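# Snap front cover onto base, leave unit on conveyor

## Task

Press the front cover onto the base until it clicks into place, make sure the assembled unit ends up resting on the conveyor belt, and then release it so neither gripper is holding it.

## Robot and tools

Robot: two arms, left_arm and right_arm, each with six joints and a parallel gripper. One shared world frame is used for positions: origin on the table surface midway between the arms, +x pointing out over the table, +z up, and left_arm sitting on the +y side. The names left and right refer to the arms, not to sides of any image.

Joint order, used in every row you send and every list in a result, per arm: shoulder, elbow, waist, wrist pitch, wrist yaw, wrist roll. A full row holds 14 numbers: the left arm's six joints plus its gripper opening, then the same seven for the right arm. Even if only one arm should move, send all 14. Wrist pitch and wrist roll have their sign flipped relative to the URDF, both in commands and in readings; the stated limits use URDF signs, so flip them for those two joints. Limits in radians (URDF signs): waist -2.618 to 3.054, shoulder 0 to 3.142, elbow 0 to 3.142, wrist pitch -1.571 to 1.571, wrist yaw -1.571 to 1.571, wrist roll -2.094 to 2.094. Real ends may sit up to 0.036 rad off these.

execute_actions(actions): a list of up to 15 actions; each action is a table of up to 15 rows of 14 numbers in [-1, 1]; each row lasts one 1/30 s step, and a short table repeats its final row to fill 15 steps. Joint entries are offsets, not absolute angles: they are scaled (1.0 = 1.202 rad waist, 1.258 shoulder, 1.238 elbow, 2.073 wrist pitch, 2.022 wrist yaw and wrist roll) and measured from the arm's angles at the start of that action (for the first action, from the last reported angles), never from the previous row. The gripper entry is absolute: +1 fully open, -1 closed. An action that would push a joint more than 0.036 rad beyond its range is rejected for both arms; a malformed action, or a failing first action, rejects the entire call. A joint driven into its real end stops there and the result may print "joint sent to its limit"; absence of that line proves nothing. An empty list just returns the current state and images.

move(target, speed, blocking): target is one 14-number row, same layout and scaling; its joint offsets count from the Joint positions in the latest result that printed them, not from where the arm is when the move begins. Gripper numbers are applied immediately. All joints follow synchronized paths lasting 0.5 to 10 s, so the hand traces a curve and ignores obstacles and the other arm. speed (rad/s, 0.01 to 2, default 0.5) caps the fastest-moving joint. blocking=false returns after 0.5 s while motion continues; then poll with wait(0) and do not send rows or moves until a result shows the move ended (or call stop). The extra "move:" line reports the ending (done, off_target, moving, held, fault), limits=held or limits=none, and the joint farthest from target for each arm. Faster moves and targets set deeper past a contact give harder impacts and presses.

wait(seconds): 0 to 10 s, arms keep their last command; returns early if a running move finishes. stop(): brakes a running move; it needs space to decelerate, and fingers keep moving. zoom_image(camera, region): region [x0, y0, x1, y1] in pixels of that camera's last full image, at most 504 x 504; cameras are cam_head_left, cam_head_right, cam_high, cam_low (504x504) and cam_left_wrist, cam_right_wrist (616x616 fisheye). finished_scene(scene): pass the current scene number once the unit is assembled, on the belt and released; this is final.

Results: each gripper's end_effector_position (metres, world frame, the point between the pads about 1 cm behind the tips) and end_effector_quat_wxyz; fingers point along the gripper's +z and close along its y. Reported hand positions can be off, more when far out. Joint positions and Joint velocities list six joints (rad, rad/s) plus pad gap (m; 0.094 fully open). Joint targets shows what the joints are currently driven to. grip_measured is the opening on the command scale; to hold something, command roughly 0.03 below it (less for a lighter grip). Step readings list joint angles at some steps; HELD marks steps where an arm was held back. "joint command not followed" means a clearance check altered targets. Per step each joint's target is kept within a fixed lead of its measured angle (0.202 waist, 0.258 shoulder, 0.238 elbow, 0.573 wrist pitch, 0.522 wrist yaw and roll), and targets that would put the hand over 70 mm away are pulled back, so big moves take several actions.

Cautions: arms can sag under zero offsets; correct by commanding back to the wanted angles. The robot keeps its last command while you think. Never knock or place anything off the table, avoid dropping or slamming parts, avoid very hard presses, and keep the arms from striking each other. Occasional external tugs may act on held or loose parts. Holding loads heats motors: MOTOR HOT warns at 75 °C, 90 °C halts the arm for 10 s, 100 °C makes it let go and fall (OVER-TEMPERATURE FAULT).

Each tool is called after "Call:" as name(argument=value, ...) on one line, values as JSON.

## Session

Call:
execute_actions(actions=[])

Scene clock: 0.00 s.
left_arm: end_effector_position=(+0.0918, -0.1759, +0.3835) grip_measured=+1.000 end_effector_quat_wxyz=(+0.539, +0.791, +0.017, -0.288) | right_arm: end_effector_position=(+0.4606, -0.4622, +0.1440) grip_measured=+1.000 end_effector_quat_wxyz=(+0.228, +0.780, +0.396, +0.427)
Joint names: [shoulder, elbow, waist, wrist pitch, wrist yaw, wrist roll]
Joint positions: left_arm=[ 1.787  1.89  -1.034  0.585  0.993 -1.472  0.094] | right_arm=[ 1.855  1.236 -0.486 -0.011 -0.373 -1.934  0.094]
Joint velocities: left_arm=[ 0.007 -0.007 -0.002  0.022 -0.022  0.081  0.   ] | right_arm=[-0.032 -0.002 -0.002 -0.007 -0.037  0.007  0.   ]
Joint targets: left_arm=[1.774 1.901 -1.034 0.588 1.003 -1.466] | right_arm=[1.853 1.239 -0.486 0.001 -0.371 -1.926]

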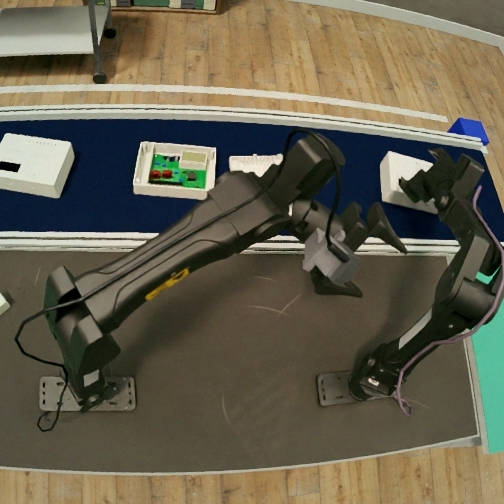

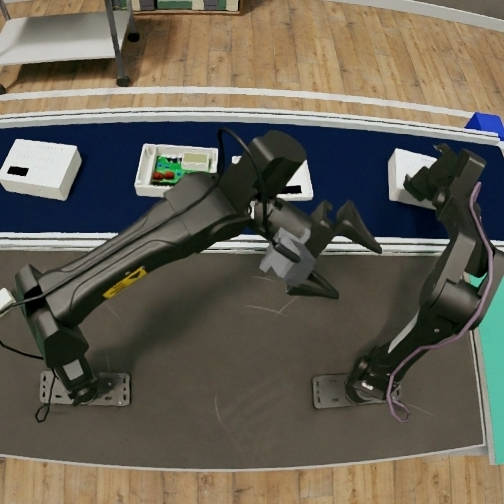

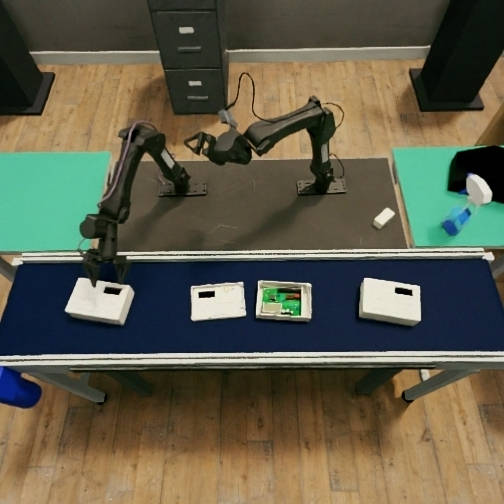

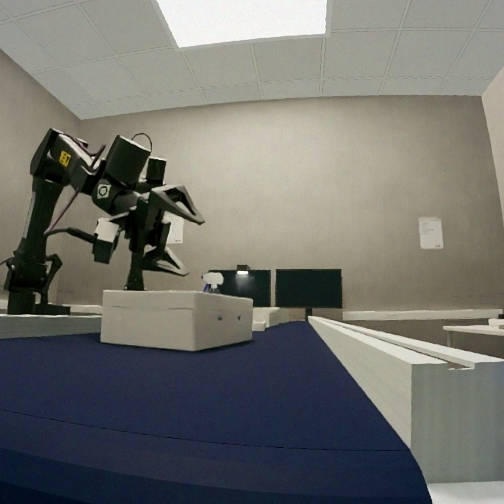

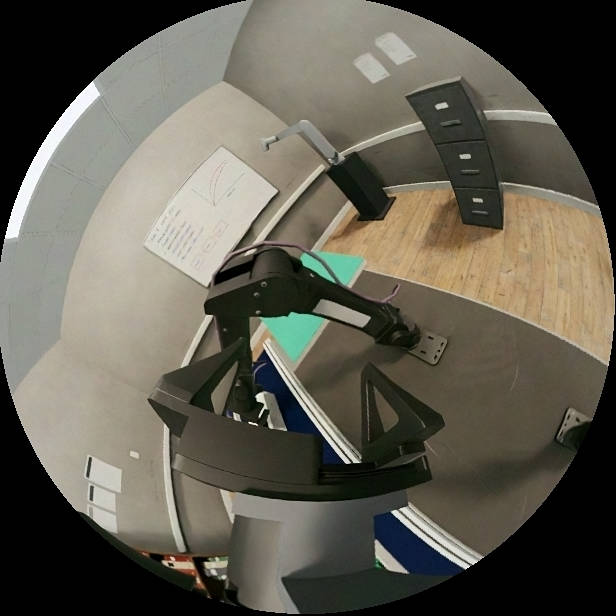

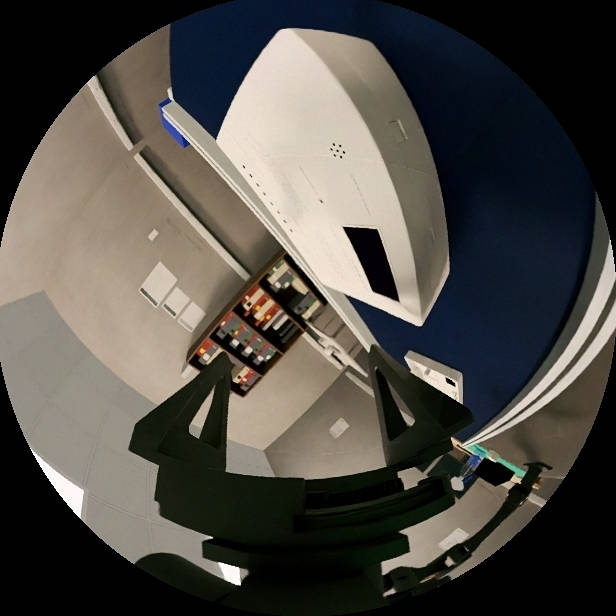

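Call:
zoom_image(camera="cam_high", region=[180, 260, 330, 340])

Call:
move(target=[-0.6,-0.6,0.86,0,-0.491,0.728,1,-0.65,-0.1,0.404,0.29,0.184,0.956,1], speed=1)

Region (180, 260, 330, 340) of cam_high's 504x504 image, scaled by 3.360, with more detail than that image has; it fills the top 269 rows of this view, and the rest is white.

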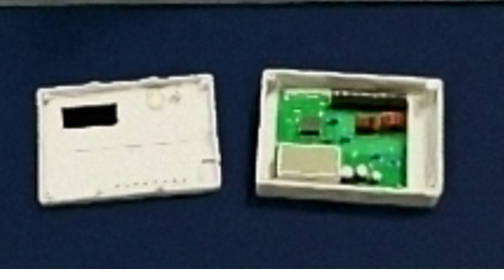

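Scene clock: 5.60 s.
left_arm: end_effector_position=(+0.3099, +0.3028, +0.3150) grip_measured=+1.000 end_effector_quat_wxyz=(+0.514, -0.009, +0.858, +0.004) | right_arm: end_effector_position=(+0.3117, -0.2799, +0.3082) grip_measured=+1.000 end_effector_quat_wxyz=(+0.512, -0.003, +0.859, +0.010)
Joint names: [shoulder, elbow, waist, wrist pitch, wrist yaw, wrist roll]
Joint positions: left_arm=[ 1.053  1.153 -0.008  0.591  0.012 -0.004  0.094] | right_arm=[ 1.052  1.128 -0.009  0.572 -0.011 -0.01   0.094]
Joint velocities: left_arm=[-0.002 -0.012  0.002 -0.022  0.066  0.095  0.   ] | right_arm=[-0.012 -0.022  0.007 -0.007 -0.007  0.139  0.   ]
Joint targets: left_arm=[1.033 1.147 -0.000 0.584 -0.000 0.000] | right_arm=[1.037 1.113 -0.000 0.590 -0.000 -0.001]
move: done; limits=none; left_arm: farthest joint: the shoulder, 0.020 radians from its target (0.755 radians at the start); right_arm: farthest joint: the wrist pitch, 0.018 radians from its target (0.601 radians at the start)
camera_calibration (this result's frames):
cam_left_wrist: T_world_to_cam=[[0.159129, -0.968163, 0.193234, 0.184534], [-0.820922, -0.238486, -0.518856, 0.535305], [0.548421, -0.0760644, -0.832736, 0.251511], [0, 0, 0, 1]] pos_world=[0.272145, 0.325453, 0.45153]
cam_right_wrist: T_world_to_cam=[[-0.0396892, -0.999002, -0.0204678, -0.26558], [-0.902958, 0.0446302, -0.427404, 0.466949], [0.427891, 0.00151822, -0.903829, 0.255935], [0, 0, 0, 1]] pos_world=[0.301582, -0.286544, 0.425462]

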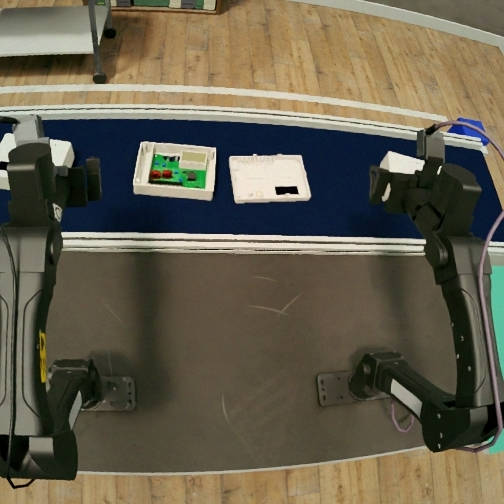

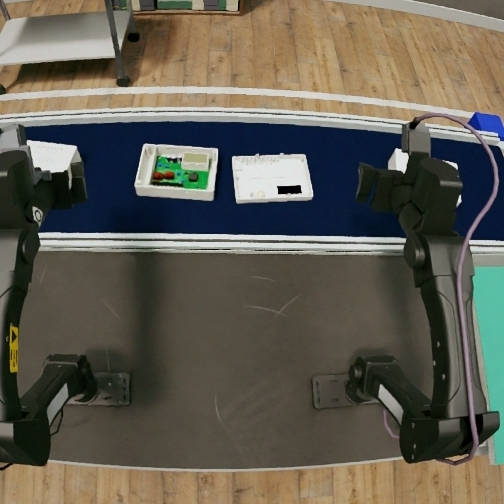

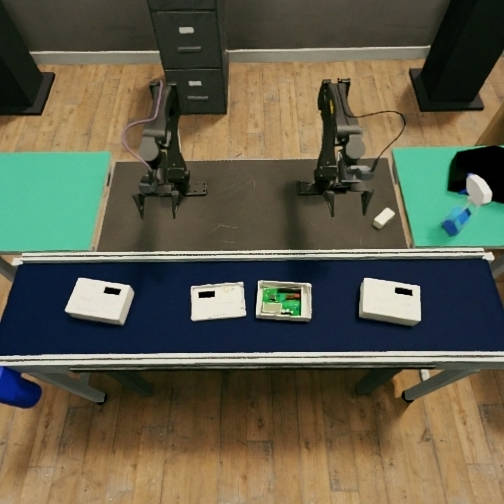

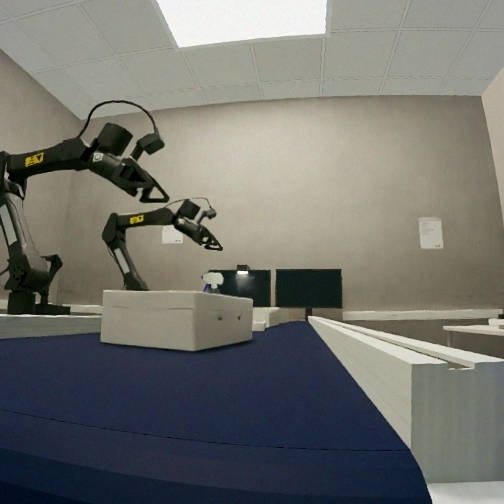

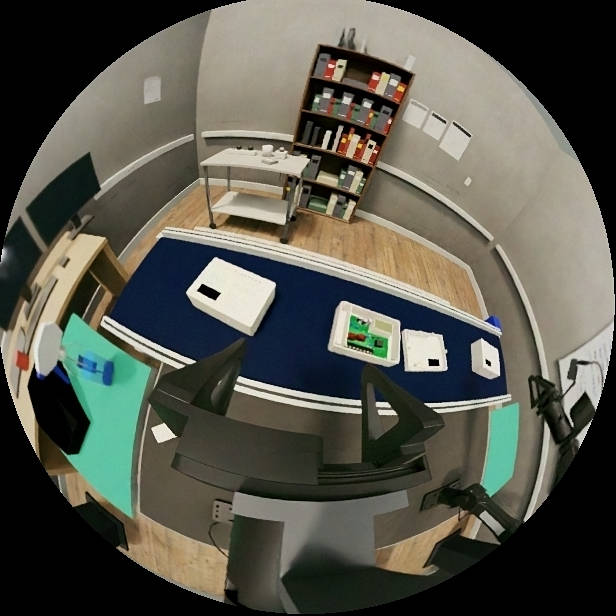

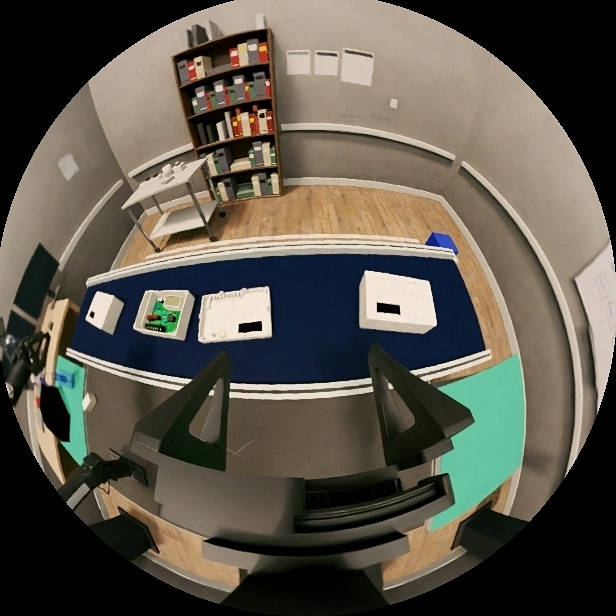

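Call:
move(target=[0.2,0,0,-0.358,0,0.78,1,0.67,0.38,0.36,0.337,0,0,1], speed=1)

Call:
zoom_image(camera="cam_head_left", region=[120, 120, 340, 230])

Scene clock: 27.80 s.
left_arm: end_effector_position=(+0.4137, +0.3061, +0.3906) grip_measured=+1.000 end_effector_quat_wxyz=(+0.498, -0.511, +0.499, -0.491) | right_arm: end_effector_position=(+0.2834, -0.1338, +0.1032) grip_measured=+1.000 end_effector_quat_wxyz=(-0.002, -0.213, +0.977, +0.005)
Joint names: [shoulder, elbow, waist, wrist pitch, wrist yaw, wrist roll]
Joint positions: left_arm=[ 1.304  1.153 -0.008 -0.13   0.012  1.576  0.094] | right_arm=[ 1.89   1.58   0.418  1.263 -0.011 -0.01   0.094]
Joint velocities: left_arm=[-0.017  0.002 -0.017  0.007 -0.007 -0.022  0.   ] | right_arm=[-0.022 -0.017 -0.007  0.007  0.022 -0.022  0.   ]
Joint targets: left_arm=[1.304 1.153 -0.008 -0.151 0.012 1.573] | right_arm=[1.895 1.599 0.423 1.270 -0.011 -0.010]
move: off_target (left_arm); limits=none; left_arm: farthest joint: the wrist pitch, 0.021 radians from its target (0.742 radians at the start); right_arm: farthest joint: the elbow, 0.018 radians from its target (0.470 radians at the start)
camera_calibration (this result's frames):
cam_left_wrist: T_world_to_cam=[[0.0492032, 0.240927, 0.969295, -0.471106], [-0.461852, -0.854994, 0.235961, 0.405848], [0.885591, -0.459281, 0.0692042, -0.116735], [0, 0, 0, 1]] pos_world=[0.314002, 0.406885, 0.368956]
cam_right_wrist: T_world_to_cam=[[0.386395, -0.92167, 0.0349832, -0.241109], [-0.750861, -0.292307, 0.592254, 0.153882], [-0.535637, -0.255112, -0.804992, 0.311032], [0, 0, 0, 1]] pos_world=[0.375307, -0.0978938, 0.167676]

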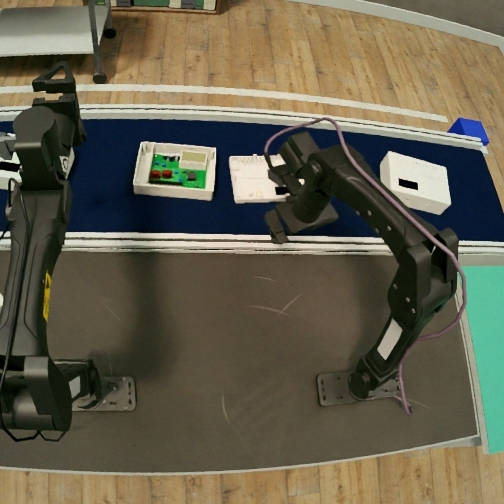

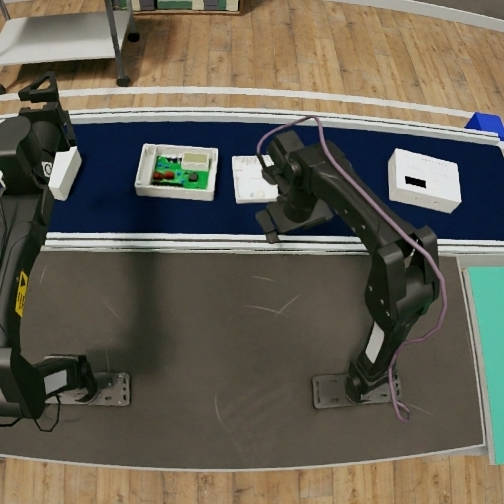

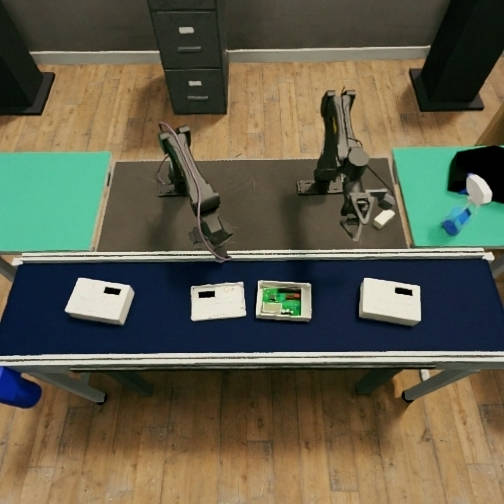

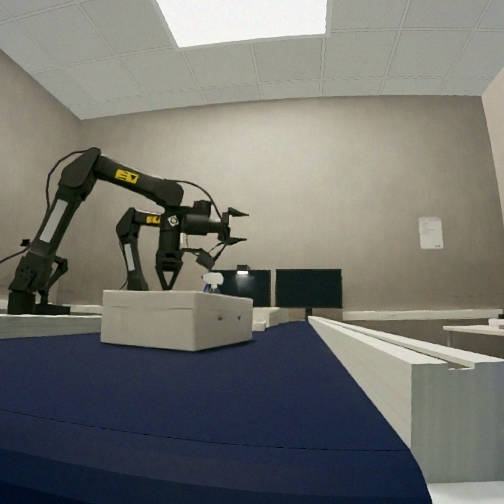

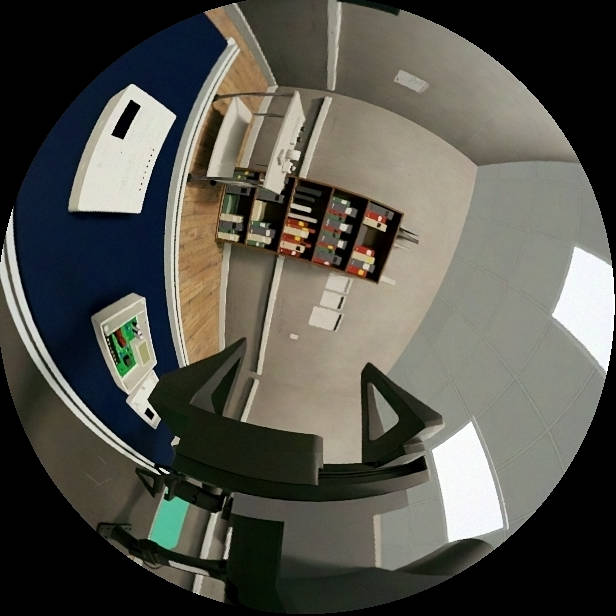

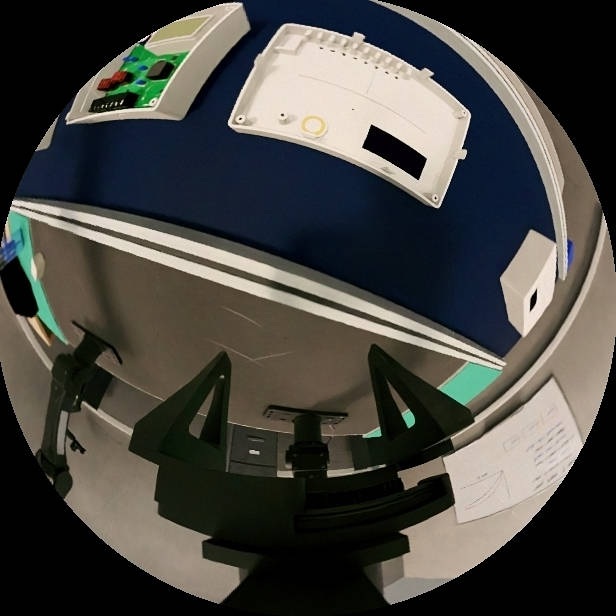

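Region (120, 120, 340, 230) of cam_head_left's 504x504 image, scaled by 2.291, with more detail than that image has.

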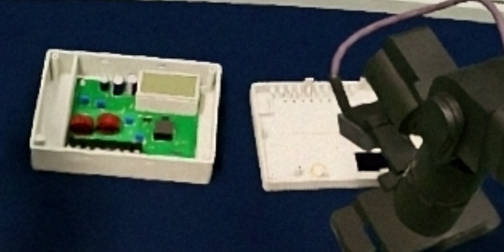

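Call:
move(target=[-0.3,-0.3,0,0,0,0,1,0.487,0.735,-0.068,0.138,0,-0.903,0], speed=1)

Call:
zoom_image(camera="cam_high", region=[160, 230, 300, 340])

Scene clock: 46.70 s.
left_arm: end_effector_position=(+0.3296, +0.3034, +0.3438) grip_measured=+1.000 end_effector_quat_wxyz=(+0.494, -0.516, +0.501, -0.489) | right_arm: end_effector_position=(+0.4134, -0.1120, +0.0867) grip_measured=+0.003 end_effector_quat_wxyz=(+0.001, +0.667, +0.744, +0.014)
Joint names: [shoulder, elbow, waist, wrist pitch, wrist yaw, wrist roll]
Joint positions: left_arm=[ 0.948  0.785 -0.008 -0.127  0.012  1.58   0.094] | right_arm=[ 2.489  2.473  0.344  1.529 -0.011 -1.827  0.047]
Joint velocities: left_arm=[-0.012  0.002  0.002  0.051 -0.037 -0.066  0.   ] | right_arm=[-0.012 -0.002 -0.002  0.022 -0.051 -0.022 -0.001]
Joint targets: left_arm=[0.926 0.781 -0.008 -0.130 0.012 1.576] | right_arm=[2.503 2.490 0.336 1.549 -0.011 -1.836]
move: off_target (left_arm, right_arm); limits=none; left_arm: farthest joint: the shoulder, 0.021 radians from its target (0.377 radians at the start); right_arm: farthest joint: the wrist pitch, 0.021 radians from its target (0.286 radians at the start)
camera_calibration (this result's frames):
cam_left_wrist: T_world_to_cam=[[0.0631358, 0.245066, 0.967448, -0.426247], [-0.458286, -0.854014, 0.24624, 0.370725], [0.886559, -0.458915, 0.0583916, -0.0368827], [0, 0, 0, 1]] pos_world=[0.229508, 0.404137, 0.323239]
cam_right_wrist: T_world_to_cam=[[-0.996686, -0.0777584, 0.0238921, 0.396629], [-0.0475227, 0.794962, 0.604795, 0.0976156], [-0.0660211, 0.601655, -0.796023, 0.274015], [0, 0, 0, 1]] pos_world=[0.418044, -0.211622, 0.149609]

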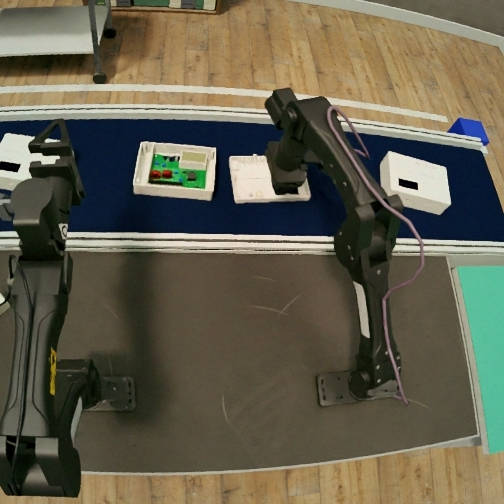

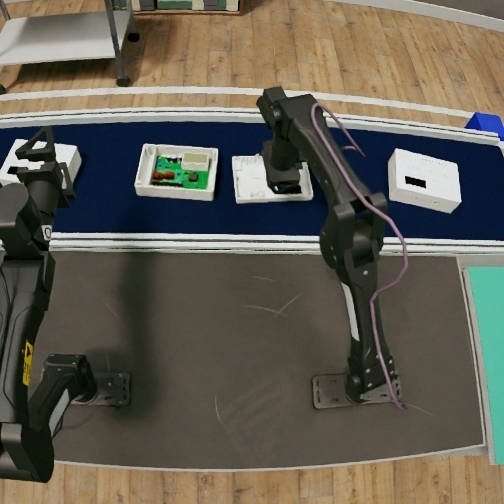

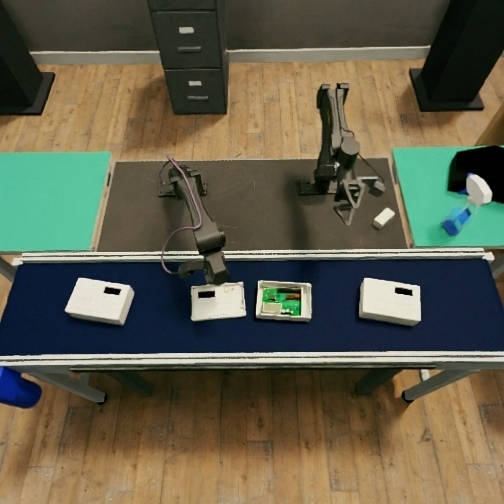

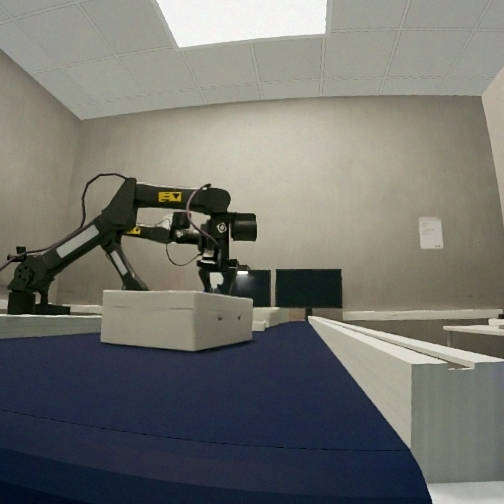

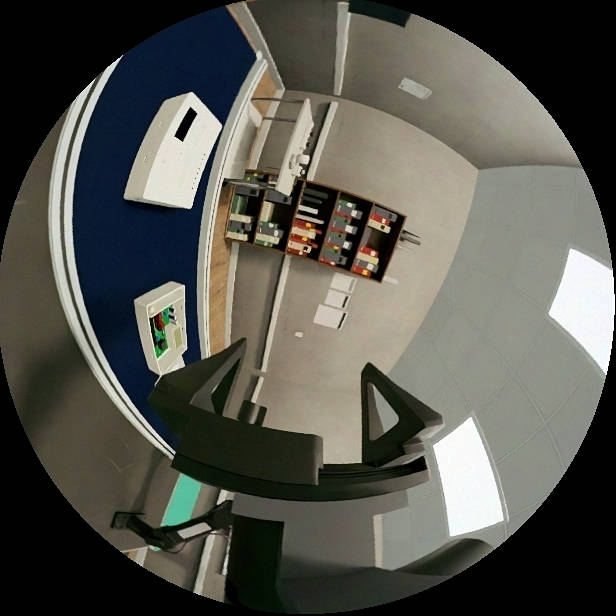

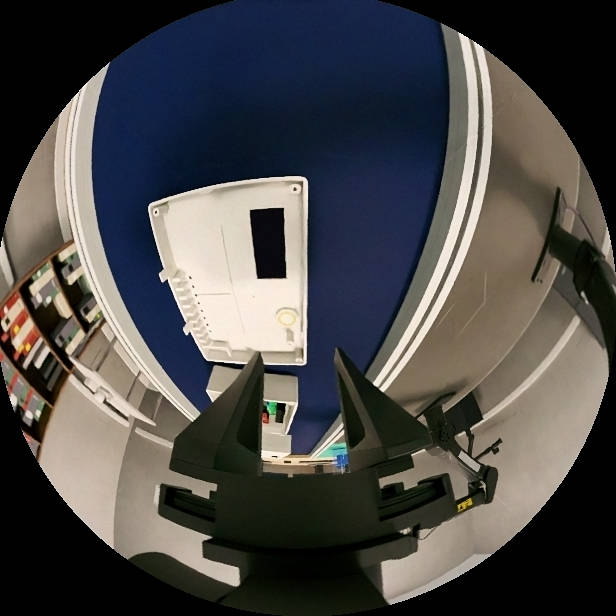

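Region (160, 230, 300, 340) of cam_high's 504x504 image, scaled by 3.600, with more detail than that image has; it fills the top 396 rows of this view, and the rest is white.

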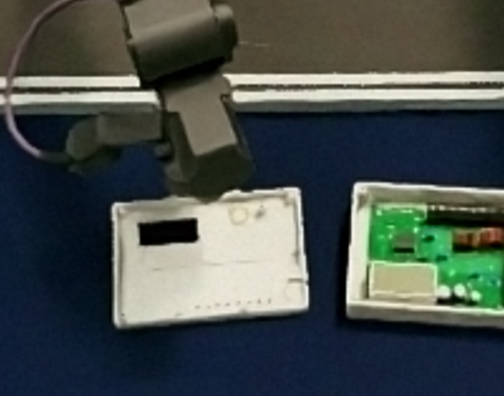

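Call:
move(target=[0,0,0,0,0,0,1,-0.04,-0.207,-0.015,-0.095,0,0,-0.5])

Scene clock: 53.07 s.
left_arm: end_effector_position=(+0.3296, +0.3034, +0.3438) grip_measured=+1.000 end_effector_quat_wxyz=(+0.493, -0.517, +0.500, -0.489) | right_arm: end_effector_position=(+0.4129, -0.1174, +0.0421) grip_measured=-0.497 end_effector_quat_wxyz=(-0.002, +0.672, +0.741, +0.009)
Joint names: [shoulder, elbow, waist, wrist pitch, wrist yaw, wrist roll]
Joint positions: left_arm=[ 0.948  0.785 -0.008 -0.127  0.012  1.583  0.094] | right_arm=[ 2.453  2.229  0.334  1.332 -0.011 -1.827  0.024]
Joint velocities: left_arm=[-0.007 -0.017  0.012  0.037 -0.037  0.051  0.   ] | right_arm=[-0.012  0.002 -0.007  0.007  0.037 -0.066  0.   ]
Joint targets: left_arm=[0.948 0.785 -0.008 -0.127 0.012 1.580] | right_arm=[2.438 2.216 0.326 1.332 -0.011 -1.827]
move: done; limits=none; left_arm: farthest joint: the wrist roll, 0.003 radians from its target (0.000 radians at the start); right_arm: farthest joint: the shoulder, 0.014 radians from its target (0.050 radians at the start)
camera_calibration (this result's frames):
cam_left_wrist: T_world_to_cam=[[0.0630409, 0.248391, 0.966606, -0.426935], [-0.4582, -0.85322, 0.249137, 0.369459], [0.886611, -0.458605, 0.0600251, -0.0375554], [0, 0, 0, 1]] pos_world=[0.229497, 0.404054, 0.322887]
cam_right_wrist: T_world_to_cam=[[-0.997177, -0.0666344, 0.0346176, 0.397807], [-0.0323804, 0.797531, 0.602409, 0.122976], [-0.0677498, 0.599587, -0.797437, 0.242321], [0, 0, 0, 1]] pos_world=[0.417083, -0.216862, 0.105383]

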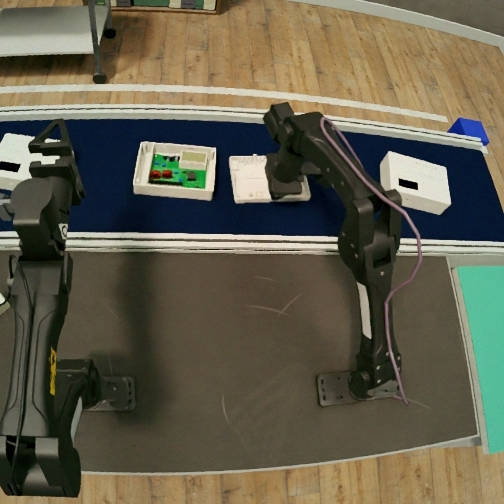

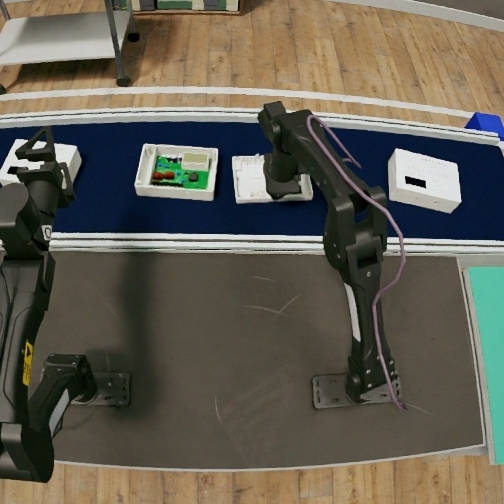

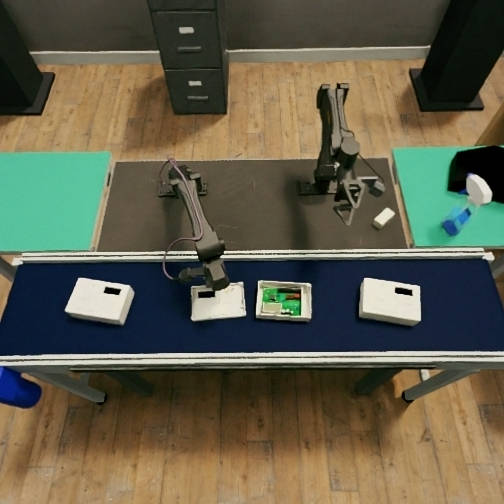

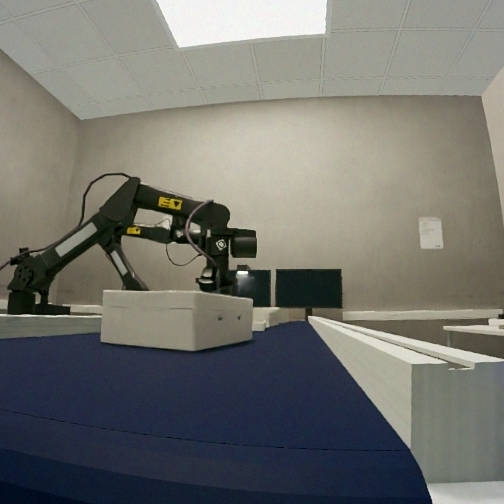

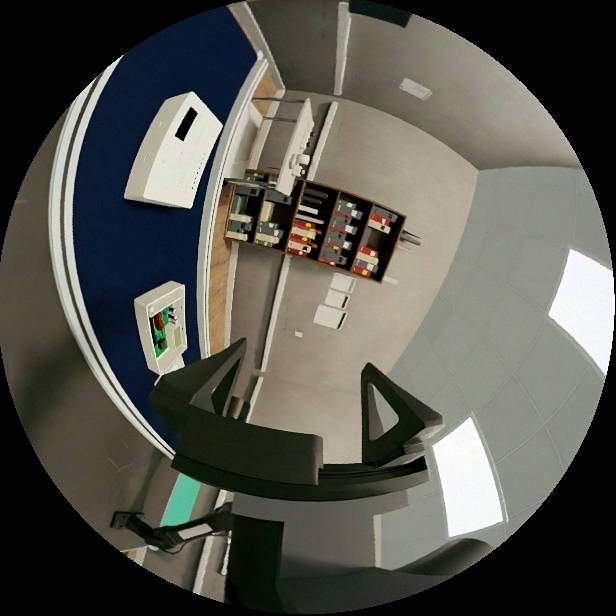

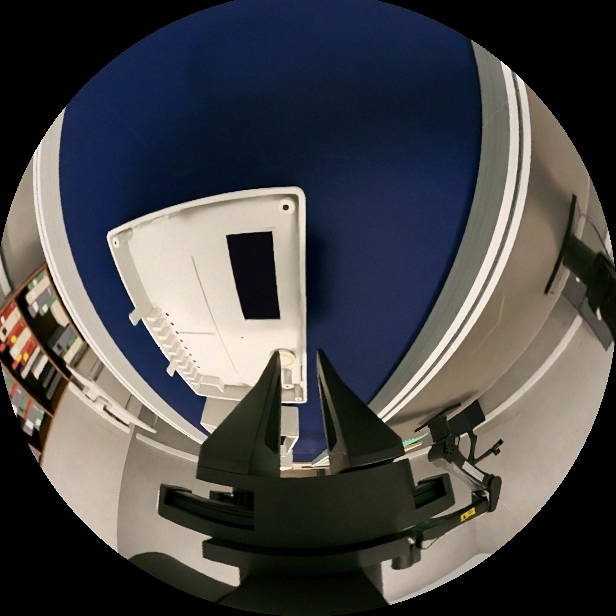

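Lower 2.8 cm.

Call:
move(target=[0,0,0,0,0,0,1,-0.01,-0.1,0,-0.05,0,0,-0.55], speed=0.15)

Call:
zoom_image(camera="cam_right_wrist", region=[180, 250, 420, 470])

Scene clock: 57.67 s.
left_arm: end_effector_position=(+0.3296, +0.3034, +0.3438) grip_measured=+1.000 end_effector_quat_wxyz=(+0.492, -0.518, +0.500, -0.490) | right_arm: end_effector_position=(+0.4109, -0.1182, +0.0197) grip_measured=-0.547 end_effector_quat_wxyz=(-0.002, +0.672, +0.741, +0.009)
Joint names: [shoulder, elbow, waist, wrist pitch, wrist yaw, wrist roll]
Joint positions: left_arm=[ 0.948  0.785 -0.008 -0.127  0.012  1.586  0.094] | right_arm=[ 2.445  2.125  0.334  1.237 -0.011 -1.827  0.021]
Joint velocities: left_arm=[ 0.007 -0.007  0.012  0.051  0.007 -0.022  0.   ] | right_arm=[-0.022  0.002 -0.012  0.007  0.007  0.022  0.   ]
Joint targets: left_arm=[0.948 0.785 -0.008 -0.127 0.012 1.583] | right_arm=[2.440 2.105 0.334 1.228 -0.011 -1.827]
move: done; limits=none; left_arm: farthest joint: the wrist roll, 0.003 radians from its target (0.000 radians at the start); right_arm: farthest joint: the elbow, 0.020 radians from its target (0.123 radians at the start)
camera_calibration (this result's frames):
cam_left_wrist: T_world_to_cam=[[0.0629563, 0.251344, 0.965848, -0.427543], [-0.458123, -0.852505, 0.251711, 0.368332], [0.886656, -0.458324, 0.0614761, -0.0381544], [0, 0, 0, 1]] pos_world=[0.229488, 0.403978, 0.322574]
cam_right_wrist: T_world_to_cam=[[-0.997164, -0.0666298, 0.0349832, 0.396459], [-0.0321649, 0.797611, 0.602315, 0.136941], [-0.0680351, 0.599481, -0.797492, 0.224876], [0, 0, 0, 1]] pos_world=[0.415039, -0.217619, 0.0829855]

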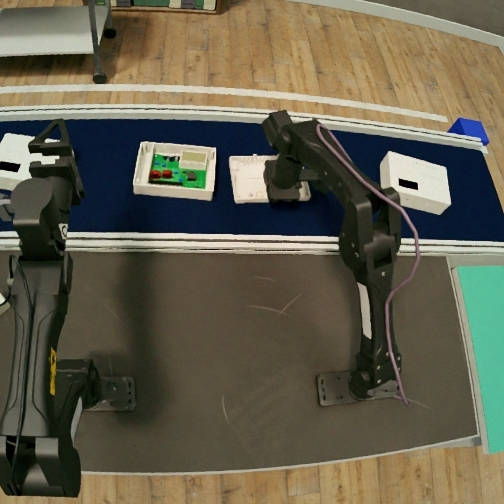

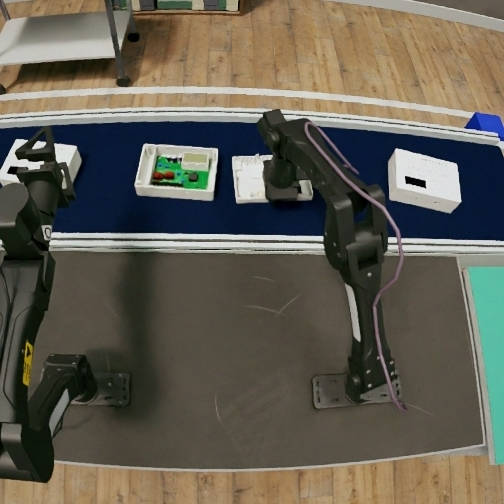

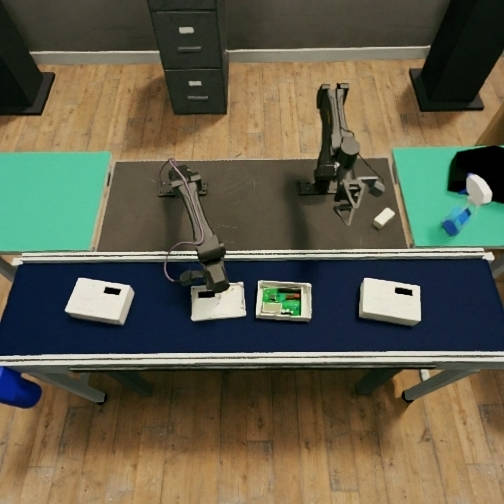

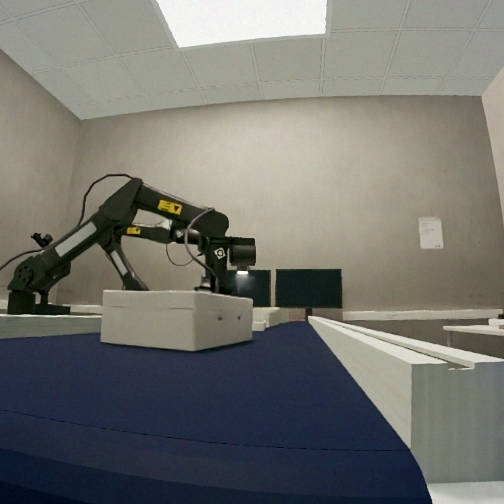

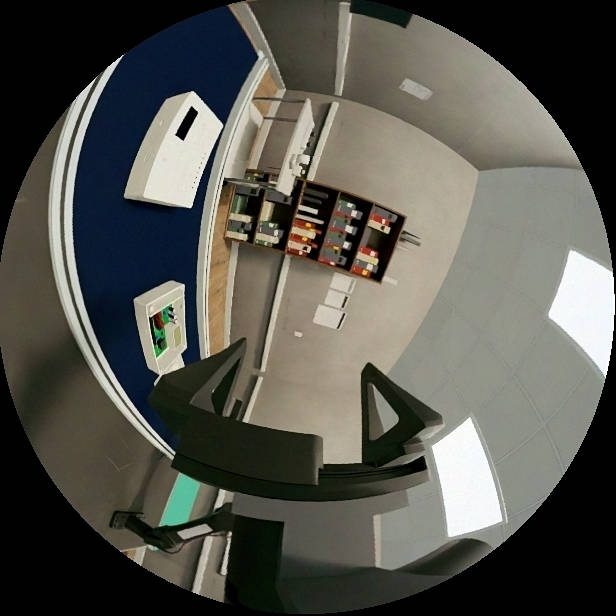

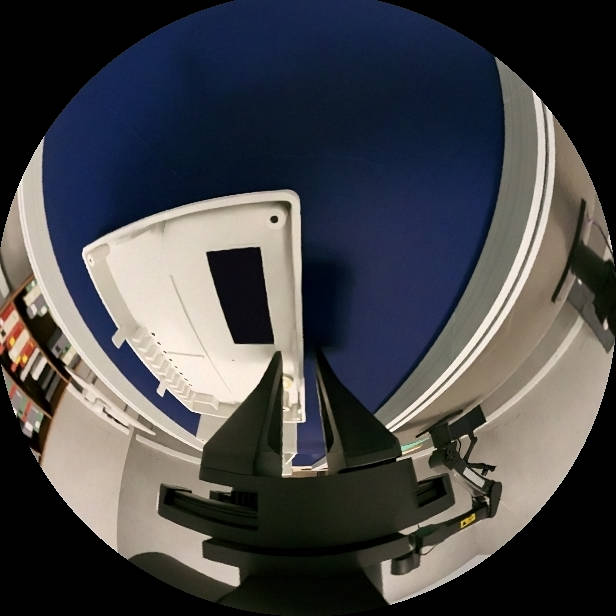

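Region (180, 250, 420, 470) of cam_right_wrist's 616x616 image, scaled by 2.100, with more detail than that image has; it fills the top 462 rows of this view, and the rest is white.

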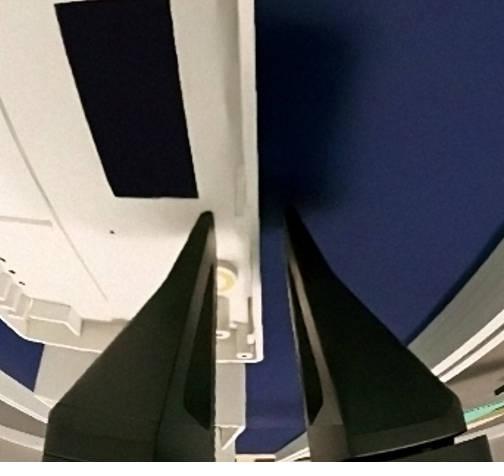

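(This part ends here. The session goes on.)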